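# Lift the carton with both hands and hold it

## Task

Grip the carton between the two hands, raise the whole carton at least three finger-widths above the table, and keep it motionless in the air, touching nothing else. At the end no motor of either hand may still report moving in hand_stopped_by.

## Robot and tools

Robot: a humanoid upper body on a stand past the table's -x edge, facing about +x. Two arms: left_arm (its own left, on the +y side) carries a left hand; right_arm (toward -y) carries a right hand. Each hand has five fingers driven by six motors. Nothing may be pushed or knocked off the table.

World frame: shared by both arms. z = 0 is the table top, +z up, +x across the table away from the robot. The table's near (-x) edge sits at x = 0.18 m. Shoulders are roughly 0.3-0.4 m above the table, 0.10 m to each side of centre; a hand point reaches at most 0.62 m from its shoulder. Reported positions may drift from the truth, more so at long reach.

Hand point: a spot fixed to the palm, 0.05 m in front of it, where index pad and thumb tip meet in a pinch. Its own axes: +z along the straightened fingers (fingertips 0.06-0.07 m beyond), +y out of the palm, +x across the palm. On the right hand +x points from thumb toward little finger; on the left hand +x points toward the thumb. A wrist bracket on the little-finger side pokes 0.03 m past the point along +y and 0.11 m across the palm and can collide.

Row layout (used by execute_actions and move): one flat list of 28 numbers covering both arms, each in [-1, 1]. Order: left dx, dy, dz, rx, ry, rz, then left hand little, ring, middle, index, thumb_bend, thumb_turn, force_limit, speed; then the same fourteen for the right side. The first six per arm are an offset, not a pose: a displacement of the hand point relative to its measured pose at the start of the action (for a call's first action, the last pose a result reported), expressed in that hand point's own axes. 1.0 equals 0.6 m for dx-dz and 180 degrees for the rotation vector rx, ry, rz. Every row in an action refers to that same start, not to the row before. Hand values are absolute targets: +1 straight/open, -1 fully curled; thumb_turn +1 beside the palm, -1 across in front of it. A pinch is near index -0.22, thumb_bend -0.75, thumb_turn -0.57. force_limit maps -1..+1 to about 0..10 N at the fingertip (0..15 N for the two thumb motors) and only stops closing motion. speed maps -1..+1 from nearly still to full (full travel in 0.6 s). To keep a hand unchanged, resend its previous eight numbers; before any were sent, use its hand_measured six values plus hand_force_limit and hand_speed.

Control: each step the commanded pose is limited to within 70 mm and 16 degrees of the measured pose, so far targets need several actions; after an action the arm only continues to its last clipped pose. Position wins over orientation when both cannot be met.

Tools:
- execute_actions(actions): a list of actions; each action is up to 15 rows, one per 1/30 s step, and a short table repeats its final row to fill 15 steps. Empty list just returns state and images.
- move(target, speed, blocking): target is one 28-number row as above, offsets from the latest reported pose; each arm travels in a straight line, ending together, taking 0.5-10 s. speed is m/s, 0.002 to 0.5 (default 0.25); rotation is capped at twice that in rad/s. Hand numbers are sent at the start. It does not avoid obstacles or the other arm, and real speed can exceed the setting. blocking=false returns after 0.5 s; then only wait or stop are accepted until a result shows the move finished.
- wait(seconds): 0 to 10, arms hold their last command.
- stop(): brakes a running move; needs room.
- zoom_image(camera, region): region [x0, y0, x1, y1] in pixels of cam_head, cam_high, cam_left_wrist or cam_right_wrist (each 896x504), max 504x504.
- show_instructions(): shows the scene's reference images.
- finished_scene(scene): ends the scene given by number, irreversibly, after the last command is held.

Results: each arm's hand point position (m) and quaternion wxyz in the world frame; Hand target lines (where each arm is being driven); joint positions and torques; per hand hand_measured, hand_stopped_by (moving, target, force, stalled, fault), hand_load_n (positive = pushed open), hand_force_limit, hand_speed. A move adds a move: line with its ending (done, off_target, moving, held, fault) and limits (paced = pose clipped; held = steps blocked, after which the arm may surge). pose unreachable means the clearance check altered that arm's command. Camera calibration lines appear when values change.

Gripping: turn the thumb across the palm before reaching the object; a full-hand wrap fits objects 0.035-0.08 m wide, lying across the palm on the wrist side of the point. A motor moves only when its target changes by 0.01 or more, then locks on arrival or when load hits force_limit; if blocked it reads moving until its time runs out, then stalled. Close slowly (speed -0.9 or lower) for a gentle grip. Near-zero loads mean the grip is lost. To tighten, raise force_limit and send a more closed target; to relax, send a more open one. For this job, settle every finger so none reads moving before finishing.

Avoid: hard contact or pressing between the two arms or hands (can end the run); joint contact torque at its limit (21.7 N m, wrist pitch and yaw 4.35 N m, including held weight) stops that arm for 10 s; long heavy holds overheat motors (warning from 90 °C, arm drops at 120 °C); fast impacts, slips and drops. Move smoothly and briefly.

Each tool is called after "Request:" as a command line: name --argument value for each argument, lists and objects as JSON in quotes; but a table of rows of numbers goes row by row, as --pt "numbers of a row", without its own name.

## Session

Request:
execute_actions --actions '[]'

Scene clock: 0.00 s.
left_arm: end_effector_position=(+0.2119, +0.1488, +0.4275) hand_measured=(+1.000, +1.000, +1.000, +1.000, +1.000, +1.000) hand_load_n=(+0.0, +0.0, +0.0, +0.0, +0.0, +0.0) hand_stopped_by=(target, target, target, target, target, target) hand_force_limit=0.00 hand_speed=-0.80 end_effector_quat_wxyz=(+0.020, +0.134, -0.078, +0.988) | right_arm: end_effector_position=(+0.1321, -0.1001, +0.4486) hand_measured=(+1.000, +1.000, +1.000, +1.000, +1.000, +1.000) hand_load_n=(+0.0, +0.0, +0.0, +0.0, +0.0, +0.0) hand_stopped_by=(target, target, target, target, target, target) hand_force_limit=0.00 hand_speed=-0.80 end_effector_quat_wxyz=(+0.987, -0.152, -0.044, +0.040)
Joint positions: left_arm=[-0.091  0.435  0.228 -0.451 -0.493 -0.996 -0.183] | right_arm=[-0.174 -0.401 -0.271 -0.66   0.463 -1.06   0.265]
Joint velocities: left_arm=[-0.005 -0.003 -0.002  0.003  0.     0.     0.   ] | right_arm=[-0.005  0.014  0.002 -0.006 -0.005  0.     0.   ]
Joint torques (N m, as the arm reports them, + toward a larger angle): no reading
Hand target (left_arm): +0.212, +0.149, +0.427; +0.020, +0.134, -0.078, +0.988
Hand target (right_arm): +0.132, -0.100, +0.449; +0.987, -0.152, -0.044, +0.040
camera_calibration (this result's frames):
cam_left_wrist: T_world_to_cam=[[0.0103679, 0.996465, 0.0833667, -0.188174], [-0.962348, 0.0325901, -0.269861, 0.308619], [-0.271624, -0.0774298, 0.959284, -0.209773], [0, 0, 0, 1]] pos_world=[0.24197, 0.161208, 0.300203]
cam_right_wrist: T_world_to_cam=[[-0.130801, 0.975183, -0.178631, 0.207223], [-0.757738, -0.214526, -0.616289, 0.357348], [-0.639315, 0.0547444, 0.766993, -0.112247], [0, 0, 0, 1]] pos_world=[0.22612, -0.119275, 0.343339]

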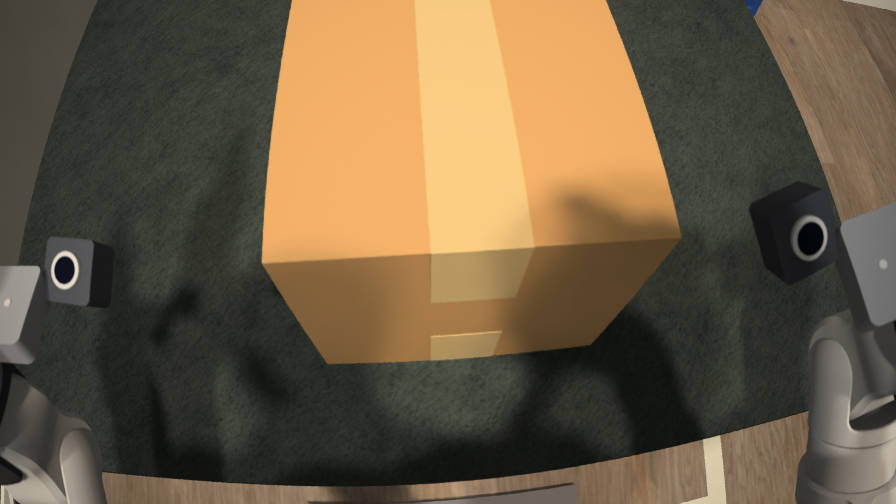

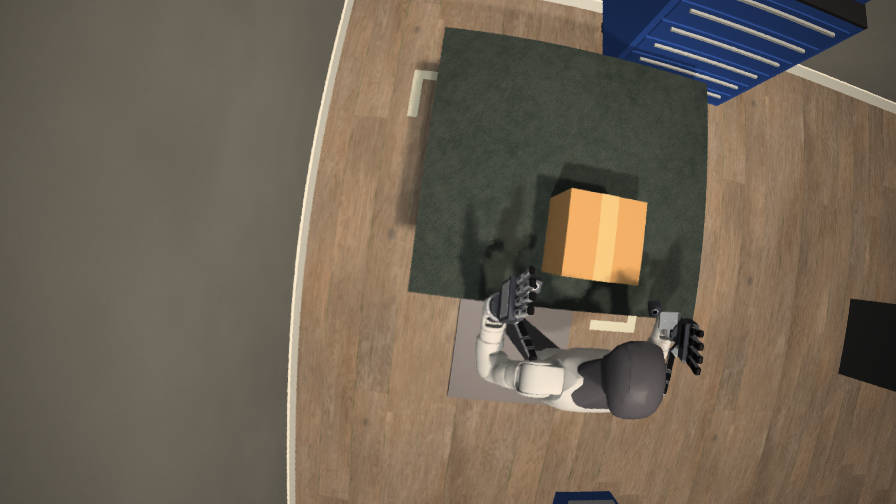

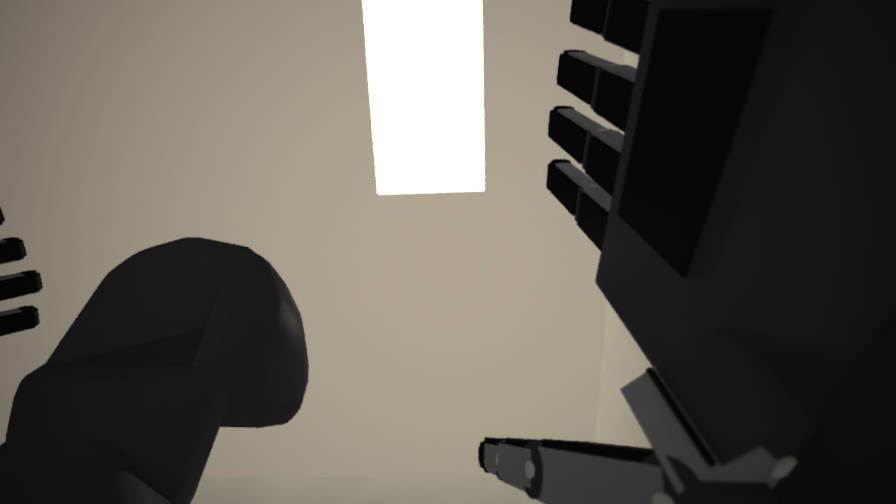

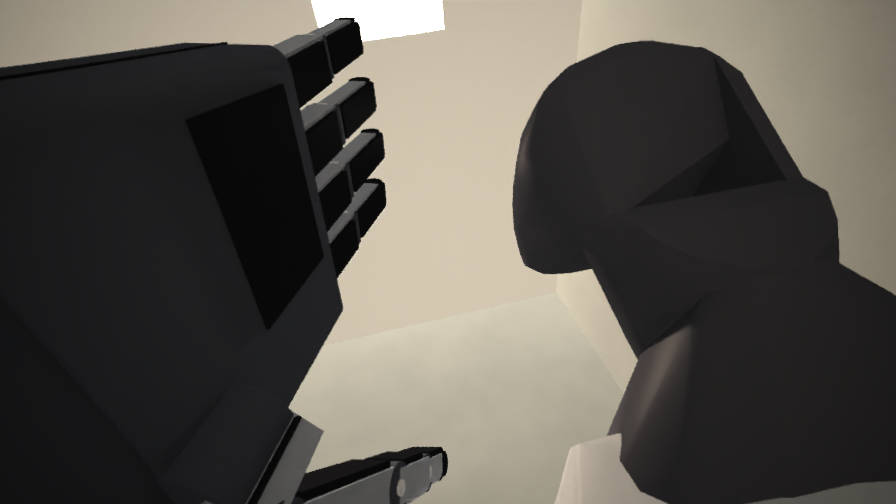

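Request:
move --target '[-0.345,0.084,-0.306,0.047,-0.413,-0.028,0.3,0.35,0.4,0.35,1,1,0,-0.3,0.334,-0.005,-0.482,0.0975,0.5235,0.057,0.3,0.35,0.4,0.35,1,1,0,-0.3]'

Scene clock: 13.47 s.
left_arm: end_effector_position=(+0.3619, +0.1211, +0.1936) hand_measured=(+0.300, +0.350, +0.400, +0.350, +1.000, +1.000) hand_load_n=(+0.0, +0.0, +0.0, +0.0, +0.0, +0.0) hand_stopped_by=(target, target, target, target, target, target) hand_force_limit=0.00 hand_speed=-0.30 end_effector_quat_wxyz=(+0.005, +0.704, +0.002, +0.710) | right_arm: end_effector_position=(+0.3605, -0.1854, +0.1939) hand_measured=(+0.300, +0.350, +0.400, +0.350, +1.000, +1.000) hand_load_n=(+0.0, +0.0, +0.0, +0.0, +0.0, +0.0) hand_stopped_by=(target, target, target, target, target, target) hand_force_limit=0.00 hand_speed=-0.30 end_effector_quat_wxyz=(+0.709, -0.000, +0.705, -0.034)
Joint positions: left_arm=[ 0.218  0.231 -0.038 -0.517 -0.201 -0.007  0.072] | right_arm=[ 0.279 -0.417 -0.154 -0.371  0.439 -0.159 -0.008]
Joint velocities: left_arm=[-0.011 -0.003  0.     0.003  0.008  0.002  0.   ] | right_arm=[ 0.009 -0.011  0.    -0.011  0.006  0.005  0.   ]
Joint torques (N m, as the arm reports them, + toward a larger angle): left_arm=[ 0.21  0.29  0.62 -3.22 -0.21 -1.09  0.02] | right_arm=[-0.48 -3.05 -3.05 -2.65  0.71 -1.38 -0.09]
Hand target (left_arm): +0.362, +0.121, +0.195; +0.006, +0.703, +0.002, +0.711
Hand target (right_arm): +0.361, -0.186, +0.195; +0.710, +0.002, +0.704, -0.033
Off the commanded pose (left_arm): 0.005 m, 1 deg.
Off the commanded pose (right_arm): 0.016 m, 4 deg.
move: off_target (left_arm, right_arm)
camera_calibration (this result's frames):
cam_left_wrist: T_world_to_cam=[[-0.072396, 0.997165, 0.0205069, -0.10061], [-0.520992, -0.0553417, 0.851766, 0.0245063], [0.850486, 0.0509805, 0.523521, -0.284128], [0, 0, 0, 1]] pos_world=[0.24713, 0.116166, 0.129936]
cam_right_wrist: T_world_to_cam=[[0.178906, 0.983845, 0.00648525, 0.128784], [-0.57563, 0.0993246, 0.811656, 0.0708342], [0.797899, -0.148943, 0.5841, -0.286669], [0, 0, 0, 1]] pos_world=[0.246467, -0.176437, 0.109115]

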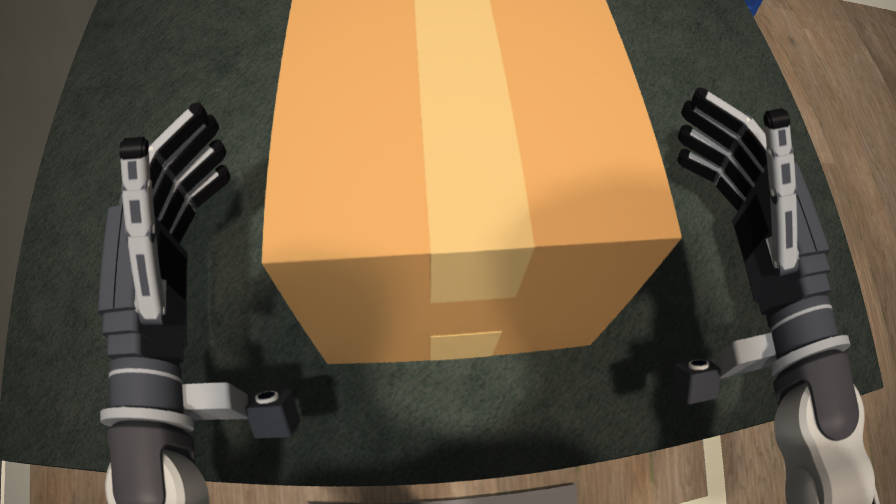

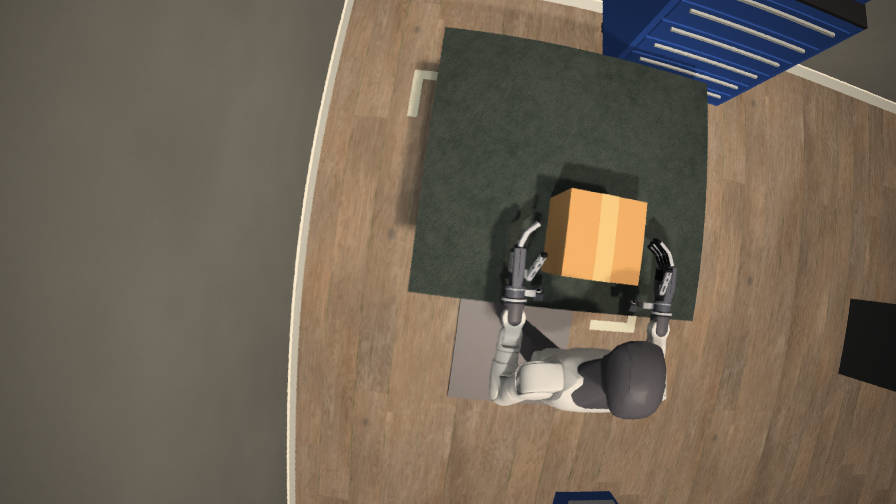

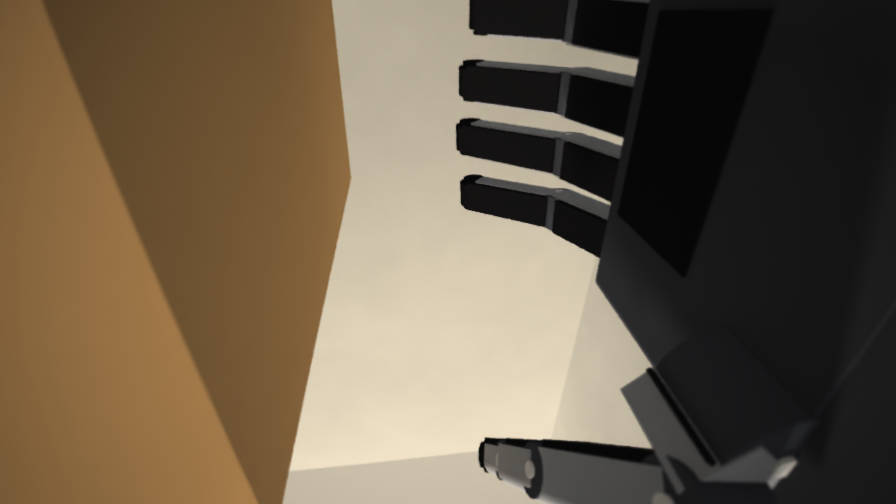

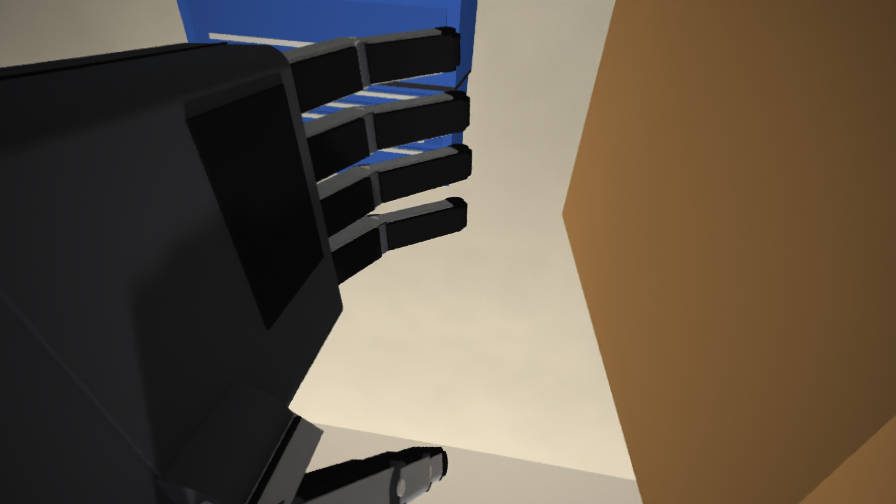

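Request:
move --target '[0,0.095,0.01,-0.03,0,0,0.3,0.35,0.4,0.35,1,1,0,-0.3,0,0.135,0.005,-0.045,0,0,0.3,0.35,0.4,0.35,1,1,0,-0.3]' --speed 0.05

Scene clock: 17.43 s.
left_arm: end_effector_position=(+0.3684, +0.0737, +0.1968) hand_measured=(+0.300, +0.350, +0.400, +0.350, +1.000, +1.000) hand_load_n=(+0.0, +0.0, +0.0, +0.0, +0.0, +0.0) hand_stopped_by=(target, target, target, target, target, target) hand_force_limit=0.00 hand_speed=-0.30 end_effector_quat_wxyz=(+0.027, +0.701, -0.023, +0.712) | right_arm: end_effector_position=(+0.3685, -0.1237, +0.1887) hand_measured=(+0.300, +0.350, +0.400, +0.350, +1.000, +1.000) hand_load_n=(+0.0, +0.0, +1.0, +1.5, +0.0, +0.0) hand_stopped_by=(target, target, target, target, target, target) hand_force_limit=0.00 hand_speed=-0.30 end_effector_quat_wxyz=(+0.706, -0.023, +0.708, -0.005)
Joint positions: left_arm=[ 0.138  0.192 -0.194 -0.521 -0.093  0.055  0.144] | right_arm=[ 0.205 -0.388  0.06  -0.434  0.311 -0.092 -0.146]
Joint velocities: left_arm=[ 0.    -0.009 -0.011  0.     0.02   0.     0.015] | right_arm=[-0.009 -0.071  0.043  0.002  0.    -0.009 -0.055]
Joint torques (N m, as the arm reports them, + toward a larger angle): left_arm=[ 0.04 -0.09 -0.94 -2.58  0.14 -1.05 -0.5 ] | right_arm=[-1.44 -2.39  0.82 -3.03  0.32 -1.21  0.8 ]
Hand target (left_arm): +0.368, +0.067, +0.197; +0.035, +0.701, -0.030, +0.712
Hand target (right_arm): +0.365, -0.106, +0.189; +0.705, -0.044, +0.707, +0.020
Off the commanded pose (left_arm): 0.010 m, 2 deg.
Off the commanded pose (right_arm): 0.019 m, 4 deg.
move: off_target (left_arm, right_arm)
camera_calibration (this result's frames):
cam_left_wrist: T_world_to_cam=[[-0.00704519, 0.99965, 0.0254937, -0.0781683], [-0.530471, -0.0253475, 0.847324, 0.0247776], [0.847674, -0.00755409, 0.530464, -0.284888], [0, 0, 0, 1]] pos_world=[0.254086, 0.0766169, 0.132121]
cam_right_wrist: T_world_to_cam=[[0.105522, 0.994319, 0.0139456, 0.0936356], [-0.573845, 0.0494341, 0.817471, 0.0655632], [0.812137, -0.094264, 0.575801, -0.277719], [0, 0, 0, 1]] pos_world=[0.253288, -0.122524, 0.105009]

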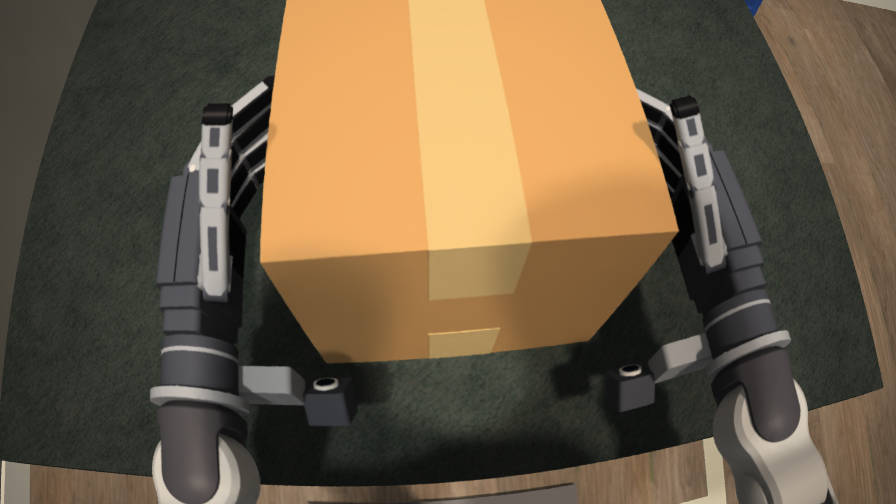

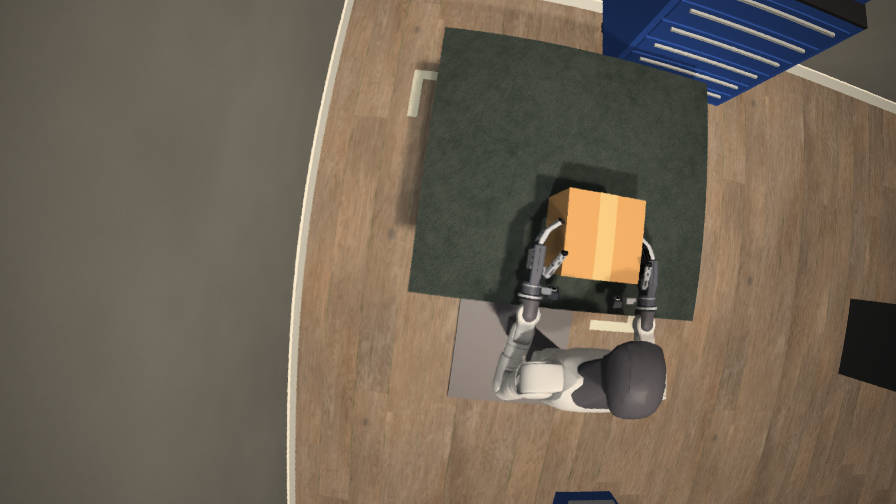

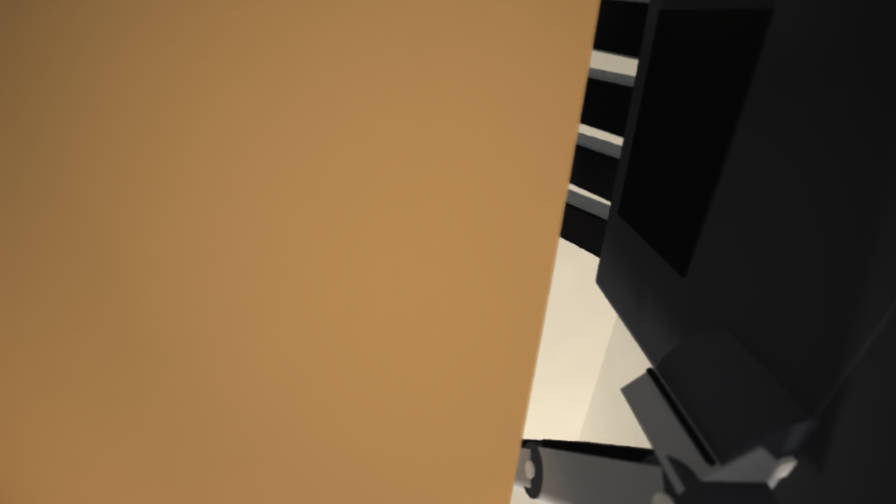

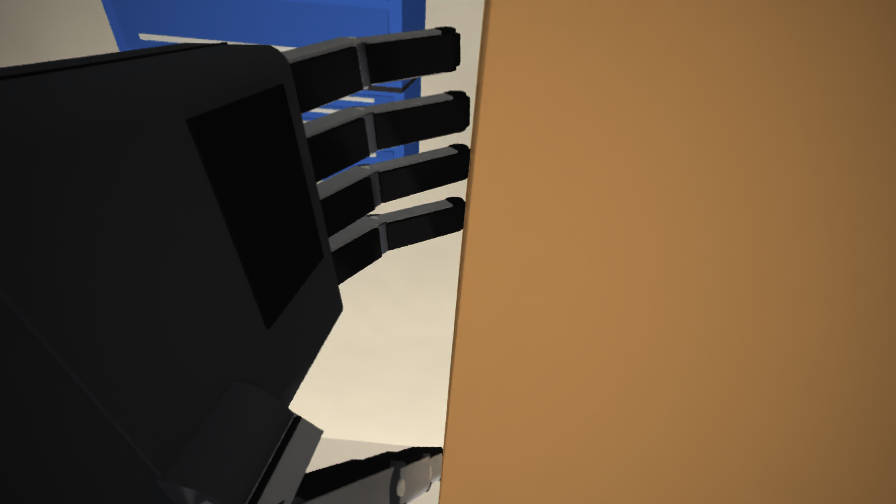

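Squeeze, then lift.

Request:
execute_actions --actions '[[[0,0.035,0,-0.03,0,0,0.3,0.35,0.4,0.35,1,1,0,-0.3,0,0.04,0,-0.03,0,0.015,0.3,0.35,0.4,0.35,1,1,0,-0.3]],[[0,0.065,-0.01,-0.04,0,-0.01,0.3,0.35,0.4,0.35,1,1,0,-0.3,0,0.065,-0.01,-0.04,0,0.015,0.3,0.35,0.4,0.35,1,1,0,-0.3]],[[0.035,0.065,-0.01,-0.04,0.015,-0.01,0.3,0.35,0.4,0.35,1,1,0,-0.3,-0.04,0.065,-0.01,-0.04,-0.015,0.01,0.3,0.35,0.4,0.35,1,1,0,-0.3]],[[0.04,0.065,-0.01,-0.04,0.015,-0.01,0.3,0.35,0.4,0.35,1,1,0,-0.3,-0.045,0.065,-0.01,-0.04,-0.015,0.01,0.3,0.35,0.4,0.35,1,1,0,-0.3]],[[0.04,0.065,-0.01,-0.04,0.015,-0.01,0.3,0.35,0.4,0.35,1,1,0,-0.3,-0.045,0.065,-0.01,-0.04,-0.015,0.01,0.3,0.35,0.4,0.35,1,1,0,-0.3]]]'

Scene clock: 25.20 s.
left_arm: end_effector_position=(+0.3711, +0.0709, +0.2488) hand_measured=(+0.300, +0.350, +0.400, +0.350, +1.000, +1.000) hand_load_n=(+2.5, +6.5, +1.0, +0.0, +0.0, +0.0) hand_stopped_by=(target, target, target, target, target, target) hand_force_limit=0.00 hand_speed=-0.30 end_effector_quat_wxyz=(+0.027, +0.657, -0.014, +0.753) | right_arm: end_effector_position=(+0.3746, -0.1238, +0.2450) hand_measured=(+0.300, +0.350, +0.400, +0.350, +1.000, +1.000) hand_load_n=(+0.0, +7.0, +3.0, +0.0, +0.0, +0.0) hand_stopped_by=(target, target, target, target, target, target) hand_force_limit=0.00 hand_speed=-0.30 end_effector_quat_wxyz=(+0.732, +0.050, +0.678, +0.041)
Joint positions: left_arm=[ 0.037  0.377 -0.297 -0.649 -0.202  0.087  0.378] | right_arm=[ 0.137 -0.616  0.202 -0.586  0.56  -0.143 -0.458]
Joint velocities: left_arm=[-0.003  0.13  -0.095  0.054 -0.083  0.     0.125] | right_arm=[-0.012 -0.137  0.144  0.052  0.074 -0.055 -0.125]
Joint torques (N m, as the arm reports them, + toward a larger angle): left_arm=[-2.71 -0.01 -4.6  -5.95 -0.42 -2.95 -3.58] | right_arm=[-4.09 -2.96  0.76 -6.4   0.   -3.49  2.43]
Hand target (left_arm): +0.358, +0.037, +0.245; +0.077, +0.661, -0.060, +0.744
Hand target (right_arm): +0.364, -0.088, +0.248; +0.732, -0.003, +0.676, +0.089
Off the commanded pose (left_arm): 0.040 m, 8 deg.
Off the commanded pose (right_arm): 0.039 m, 8 deg.
camera_calibration (this result's frames):
cam_left_wrist: T_world_to_cam=[[-0.0222052, 0.999738, 0.00558186, -0.06603], [-0.626568, -0.018267, 0.779153, 0.0340908], [0.779051, 0.0138038, 0.626809, -0.314804], [0, 0, 0, 1]] pos_world=[0.265142, 0.0709809, 0.171129]
cam_right_wrist: T_world_to_cam=[[0.136101, 0.972338, 0.189829, 0.0351009], [-0.634564, -0.0615856, 0.770413, 0.0435478], [0.760792, -0.225313, 0.608629, -0.320133], [0, 0, 0, 1]] pos_world=[0.266411, -0.103578, 0.154629]

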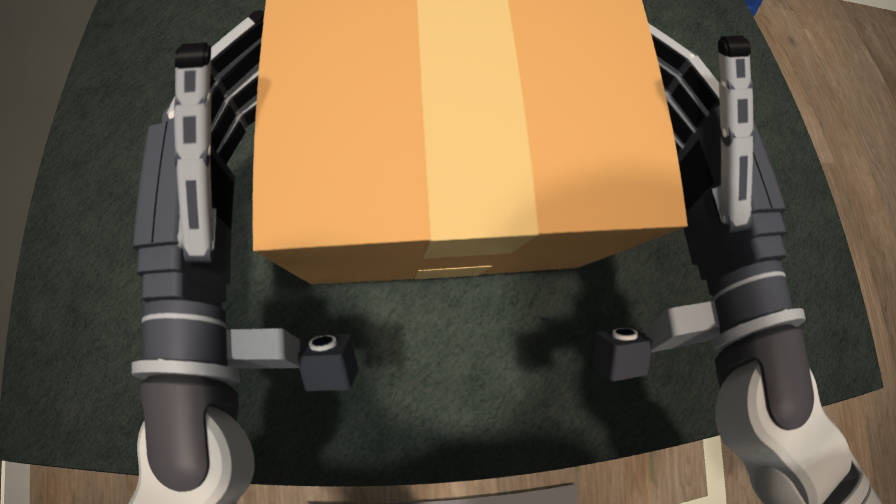

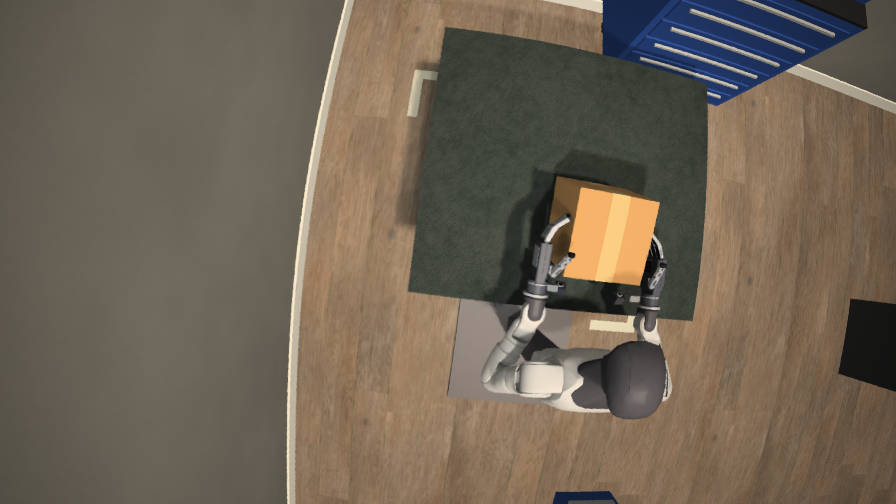

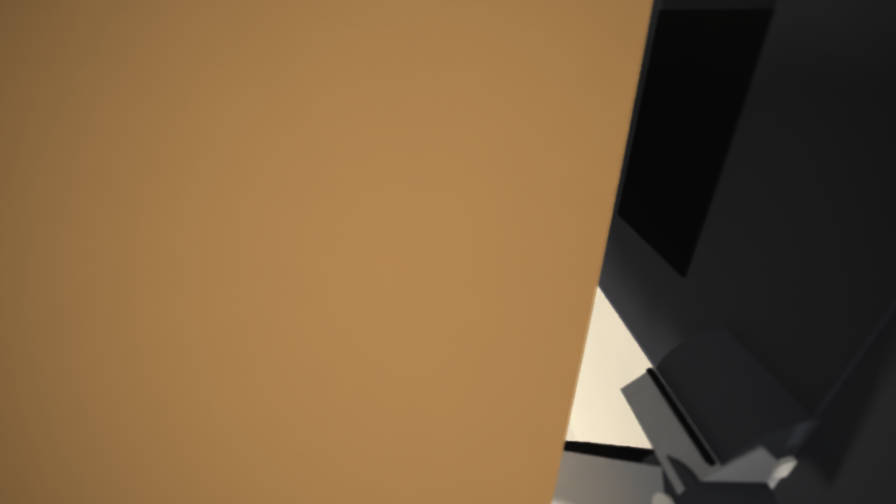

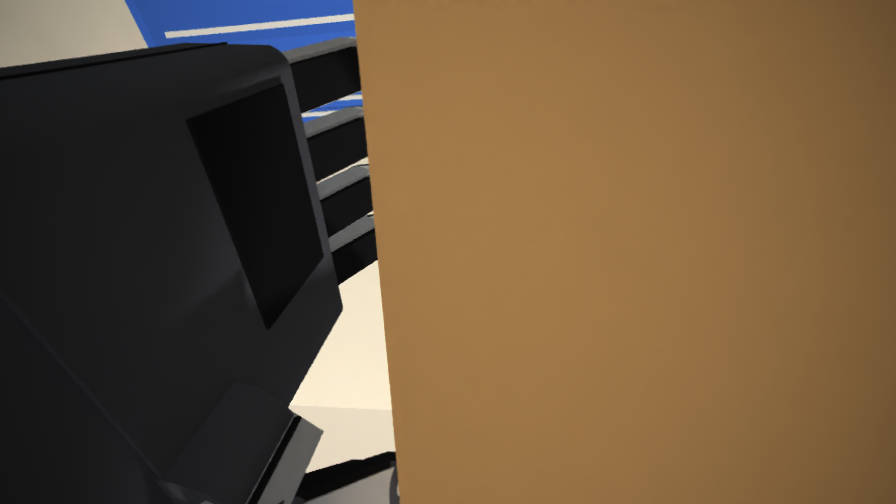

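Request:
execute_actions --actions '[[[0.035,0.065,-0.01,-0.03,0.01,0,0.3,0.35,0.4,0.35,1,1,0,-0.3,-0.04,0.065,-0.01,-0.03,-0.012,0,0.3,0.35,0.4,0.35,1,1,0,-0.3]],[[0.04,0.065,-0.01,-0.03,0.01,0,0.3,0.35,0.4,0.35,1,1,0,-0.3,-0.045,0.065,-0.01,-0.03,-0.012,0,0.3,0.35,0.4,0.35,1,1,0,-0.3]],[[0.04,0.065,-0.01,-0.03,0.01,0,0.3,0.35,0.4,0.35,1,1,0,-0.3,-0.045,0.065,-0.01,-0.03,-0.012,0,0.3,0.35,0.4,0.35,1,1,0,-0.3]],[[0.04,0.065,-0.01,-0.03,0.01,0,0.3,0.35,0.4,0.35,1,1,0,-0.3,-0.045,0.065,-0.01,-0.03,-0.012,0,0.3,0.35,0.4,0.35,1,1,0,-0.3]]]'

Request:
wait --seconds 1.5

Scene clock: 30.43 s.
left_arm: end_effector_position=(+0.3519, +0.0716, +0.3758) hand_measured=(+0.300, +0.350, +0.400, +0.350, +1.000, +1.000) hand_load_n=(+2.0, +4.5, +0.5, +0.0, +0.0, +0.0) hand_stopped_by=(target, target, target, target, target, target) hand_force_limit=0.00 hand_speed=-0.30 end_effector_quat_wxyz=(-0.069, +0.543, +0.055, +0.835) | right_arm: end_effector_position=(+0.3686, -0.1097, +0.3602) hand_measured=(+0.300, +0.350, +0.400, +0.350, +1.000, +1.000) hand_load_n=(+0.0, +3.5, +1.5, +1.5, +0.0, +0.0) hand_stopped_by=(target, target, target, target, target, target) hand_force_limit=0.00 hand_speed=-0.30 end_effector_quat_wxyz=(+0.787, +0.121, +0.606, +0.008)
Joint positions: left_arm=[-0.345  0.423 -0.538 -1.063 -0.073  0.6    0.923] | right_arm=[-0.25  -0.824  0.368 -0.996  0.669  0.131 -1.162]
Joint velocities: left_arm=[ 0.037  0.072 -0.025  0.069 -0.11   0.087  0.079] | right_arm=[ 0.    -0.124  0.143  0.092  0.137 -0.034 -0.123]
Joint torques (N m, as the arm reports them, + toward a larger angle): left_arm=[-3.55  0.02 -3.9  -3.96 -0.87 -2.77 -3.49] | right_arm=[-5.04 -3.55 -1.45 -4.94 -0.45 -2.24  2.2 ]
Hand target (left_arm): +0.347, +0.034, +0.361; -0.016, +0.566, -0.006, +0.824
Hand target (right_arm): +0.362, -0.080, +0.357; +0.783, +0.069, +0.616, +0.045
Off the commanded pose (left_arm): 0.046 m, 10 deg.
Off the commanded pose (right_arm): 0.029 m, 7 deg.
camera_calibration (this result's frames):
cam_left_wrist: T_world_to_cam=[[-0.255757, 0.966538, -0.0198157, 0.0262399], [-0.79332, -0.198119, 0.575666, 0.0711855], [0.552477, 0.162951, 0.817445, -0.382057], [0, 0, 0, 1]] pos_world=[0.274262, 0.0509979, 0.271851]
cam_right_wrist: T_world_to_cam=[[0.244548, 0.928381, 0.279831, -0.0769547], [-0.761837, 0.005436, 0.647746, 0.0503419], [0.599833, -0.371591, 0.708605, -0.375289], [0, 0, 0, 1]] pos_world=[0.282282, -0.0682843, 0.254857]

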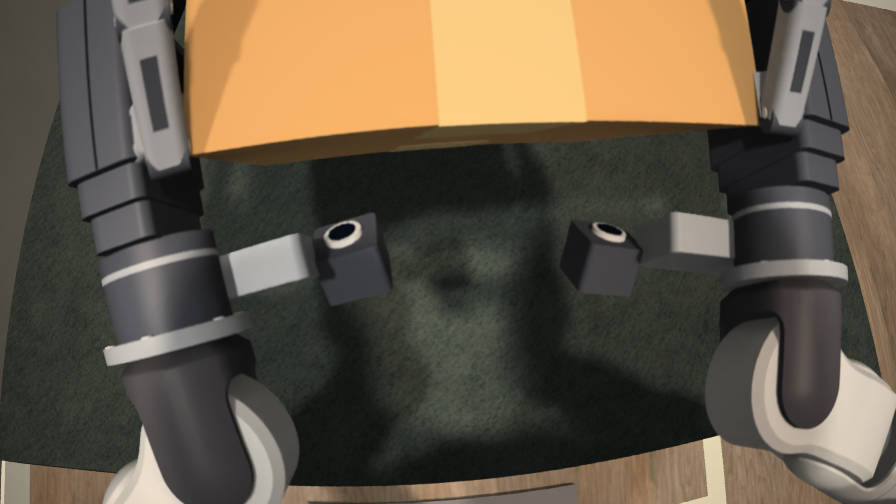

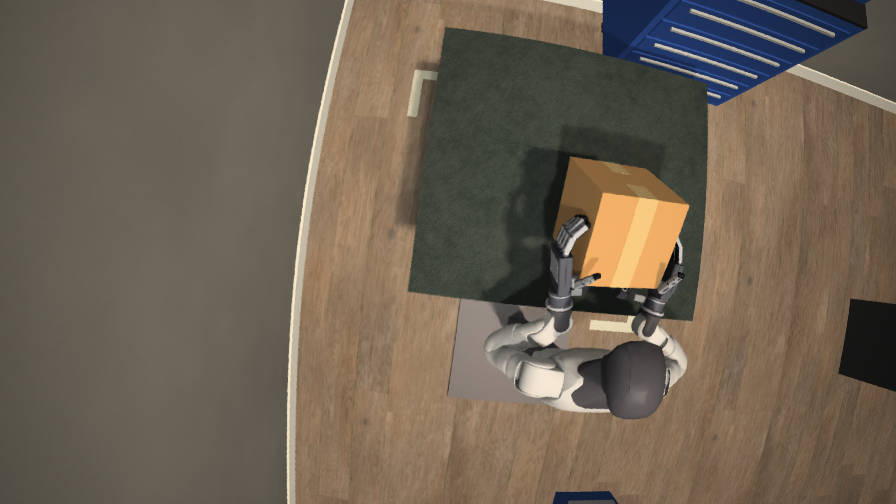

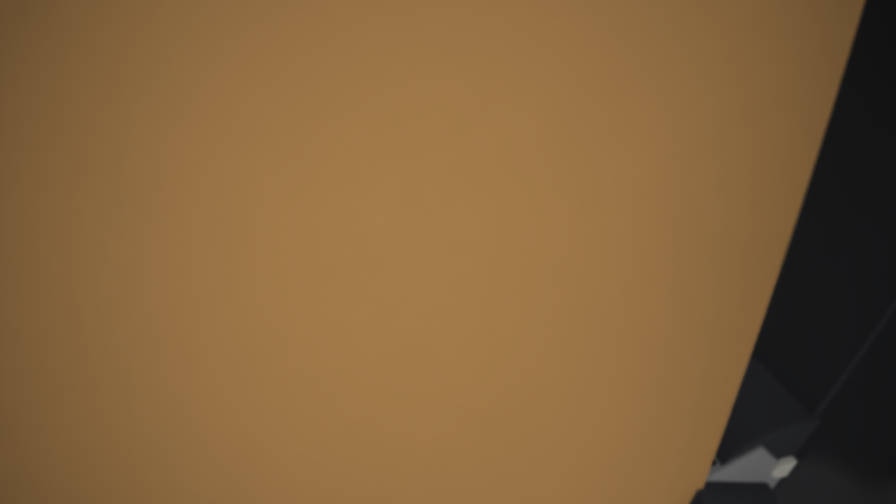

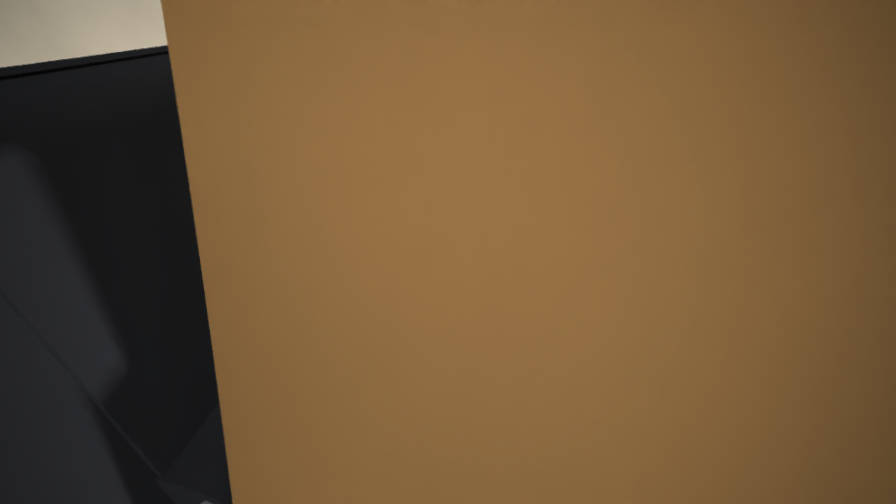

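Scene clock: 31.93 s.
left_arm: end_effector_position=(+0.3531, +0.0711, +0.3734) hand_measured=(+0.300, +0.350, +0.400, +0.350, +1.000, +1.000) hand_load_n=(+1.5, +4.5, +0.5, +0.0, +0.0, +0.0) hand_stopped_by=(target, target, target, target, target, target) hand_force_limit=0.00 hand_speed=-0.30 end_effector_quat_wxyz=(-0.070, +0.546, +0.053, +0.833) | right_arm: end_effector_position=(+0.3695, -0.1099, +0.3579) hand_measured=(+0.300, +0.350, +0.400, +0.350, +1.000, +1.000) hand_load_n=(+0.0, +3.5, +1.5, +1.5, +0.0, +0.0) hand_stopped_by=(target, target, target, target, target, target) hand_force_limit=0.00 hand_speed=-0.30 end_effector_quat_wxyz=(+0.784, +0.121, +0.609, +0.007)
Joint positions: left_arm=[-0.345  0.427 -0.54  -1.059 -0.078  0.602  0.926] | right_arm=[-0.25  -0.832  0.374 -0.992  0.675  0.126 -1.167]
Joint velocities: left_arm=[ 0.003  0.003 -0.002  0.003  0.005  0.     0.   ] | right_arm=[ 0.003 -0.003 -0.011  0.008  0.     0.     0.   ]
Joint torques (N m, as the arm reports them, + toward a larger angle): left_arm=[-3.55 -0.01 -3.72 -3.8  -0.99 -2.63 -3.48] | right_arm=[-5.09 -3.36 -1.66 -5.1  -0.4  -2.16  2.23]
Hand target (left_arm): +0.347, +0.034, +0.361; -0.016, +0.566, -0.006, +0.824
Hand target (right_arm): +0.362, -0.080, +0.357; +0.783, +0.069, +0.616, +0.045
Off the commanded pose (left_arm): 0.045 m, 10 deg.
Off the commanded pose (right_arm): 0.030 m, 7 deg.
wait: 1.50 s; at rest by 0.20 s
camera_calibration (this result's frames):
cam_left_wrist: T_world_to_cam=[[-0.256064, 0.966563, -0.013678, 0.0247456], [-0.788478, -0.200658, 0.581412, 0.0697288], [0.559226, 0.159664, 0.813495, -0.381334], [0, 0, 0, 1]] pos_world=[0.274568, 0.0509587, 0.270011]
cam_right_wrist: T_world_to_cam=[[0.247698, 0.928343, 0.277173, -0.0765437], [-0.756233, 0.0064321, 0.654271, 0.0482411], [0.605605, -0.37167, 0.703636, -0.374594], [0, 0, 0, 1]] pos_world=[0.282297, -0.0684766, 0.253231]

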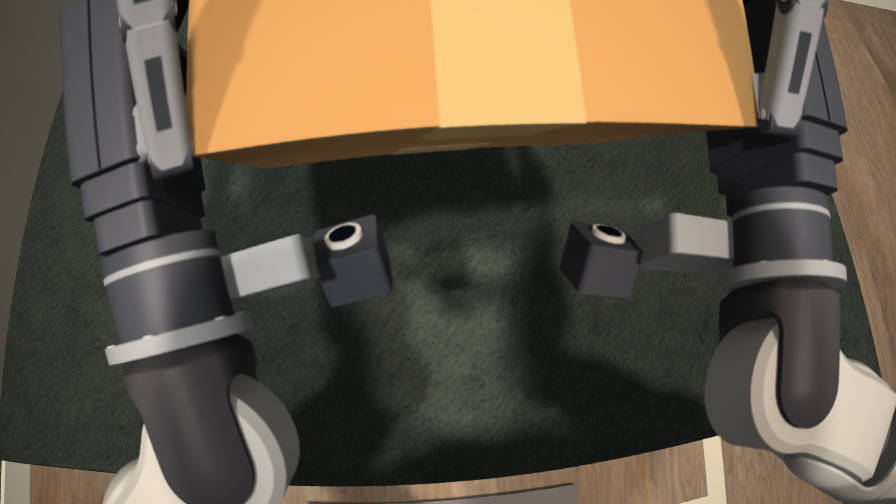

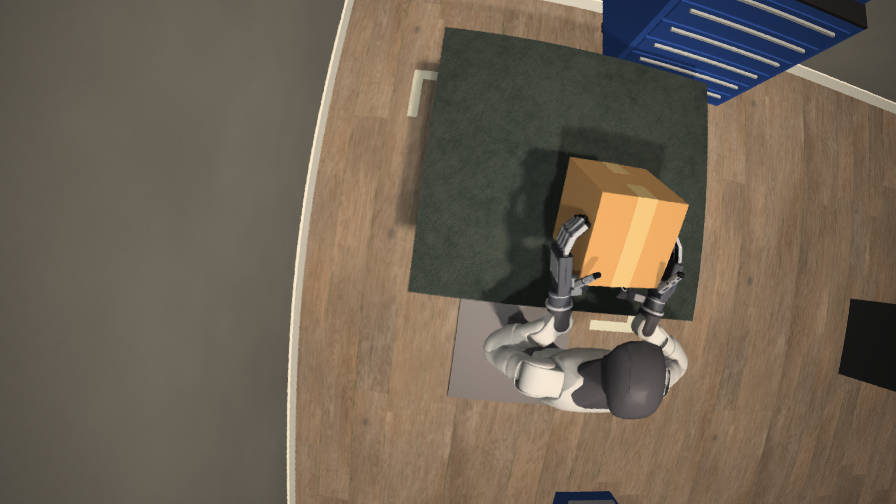

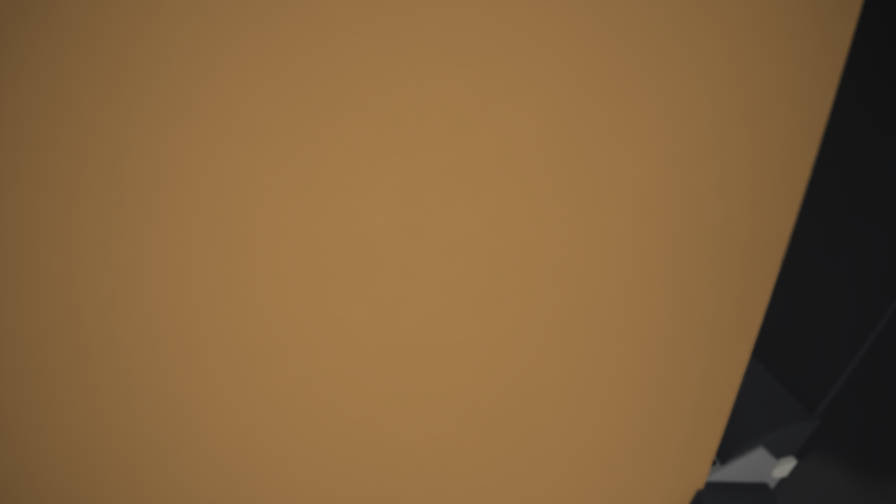

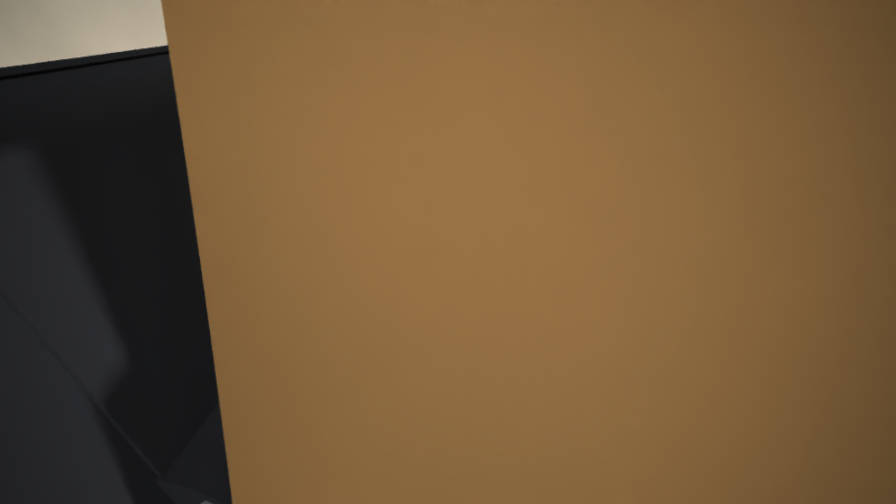

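Request:
finished_scene --scene 2

The scene is finished: the task was done.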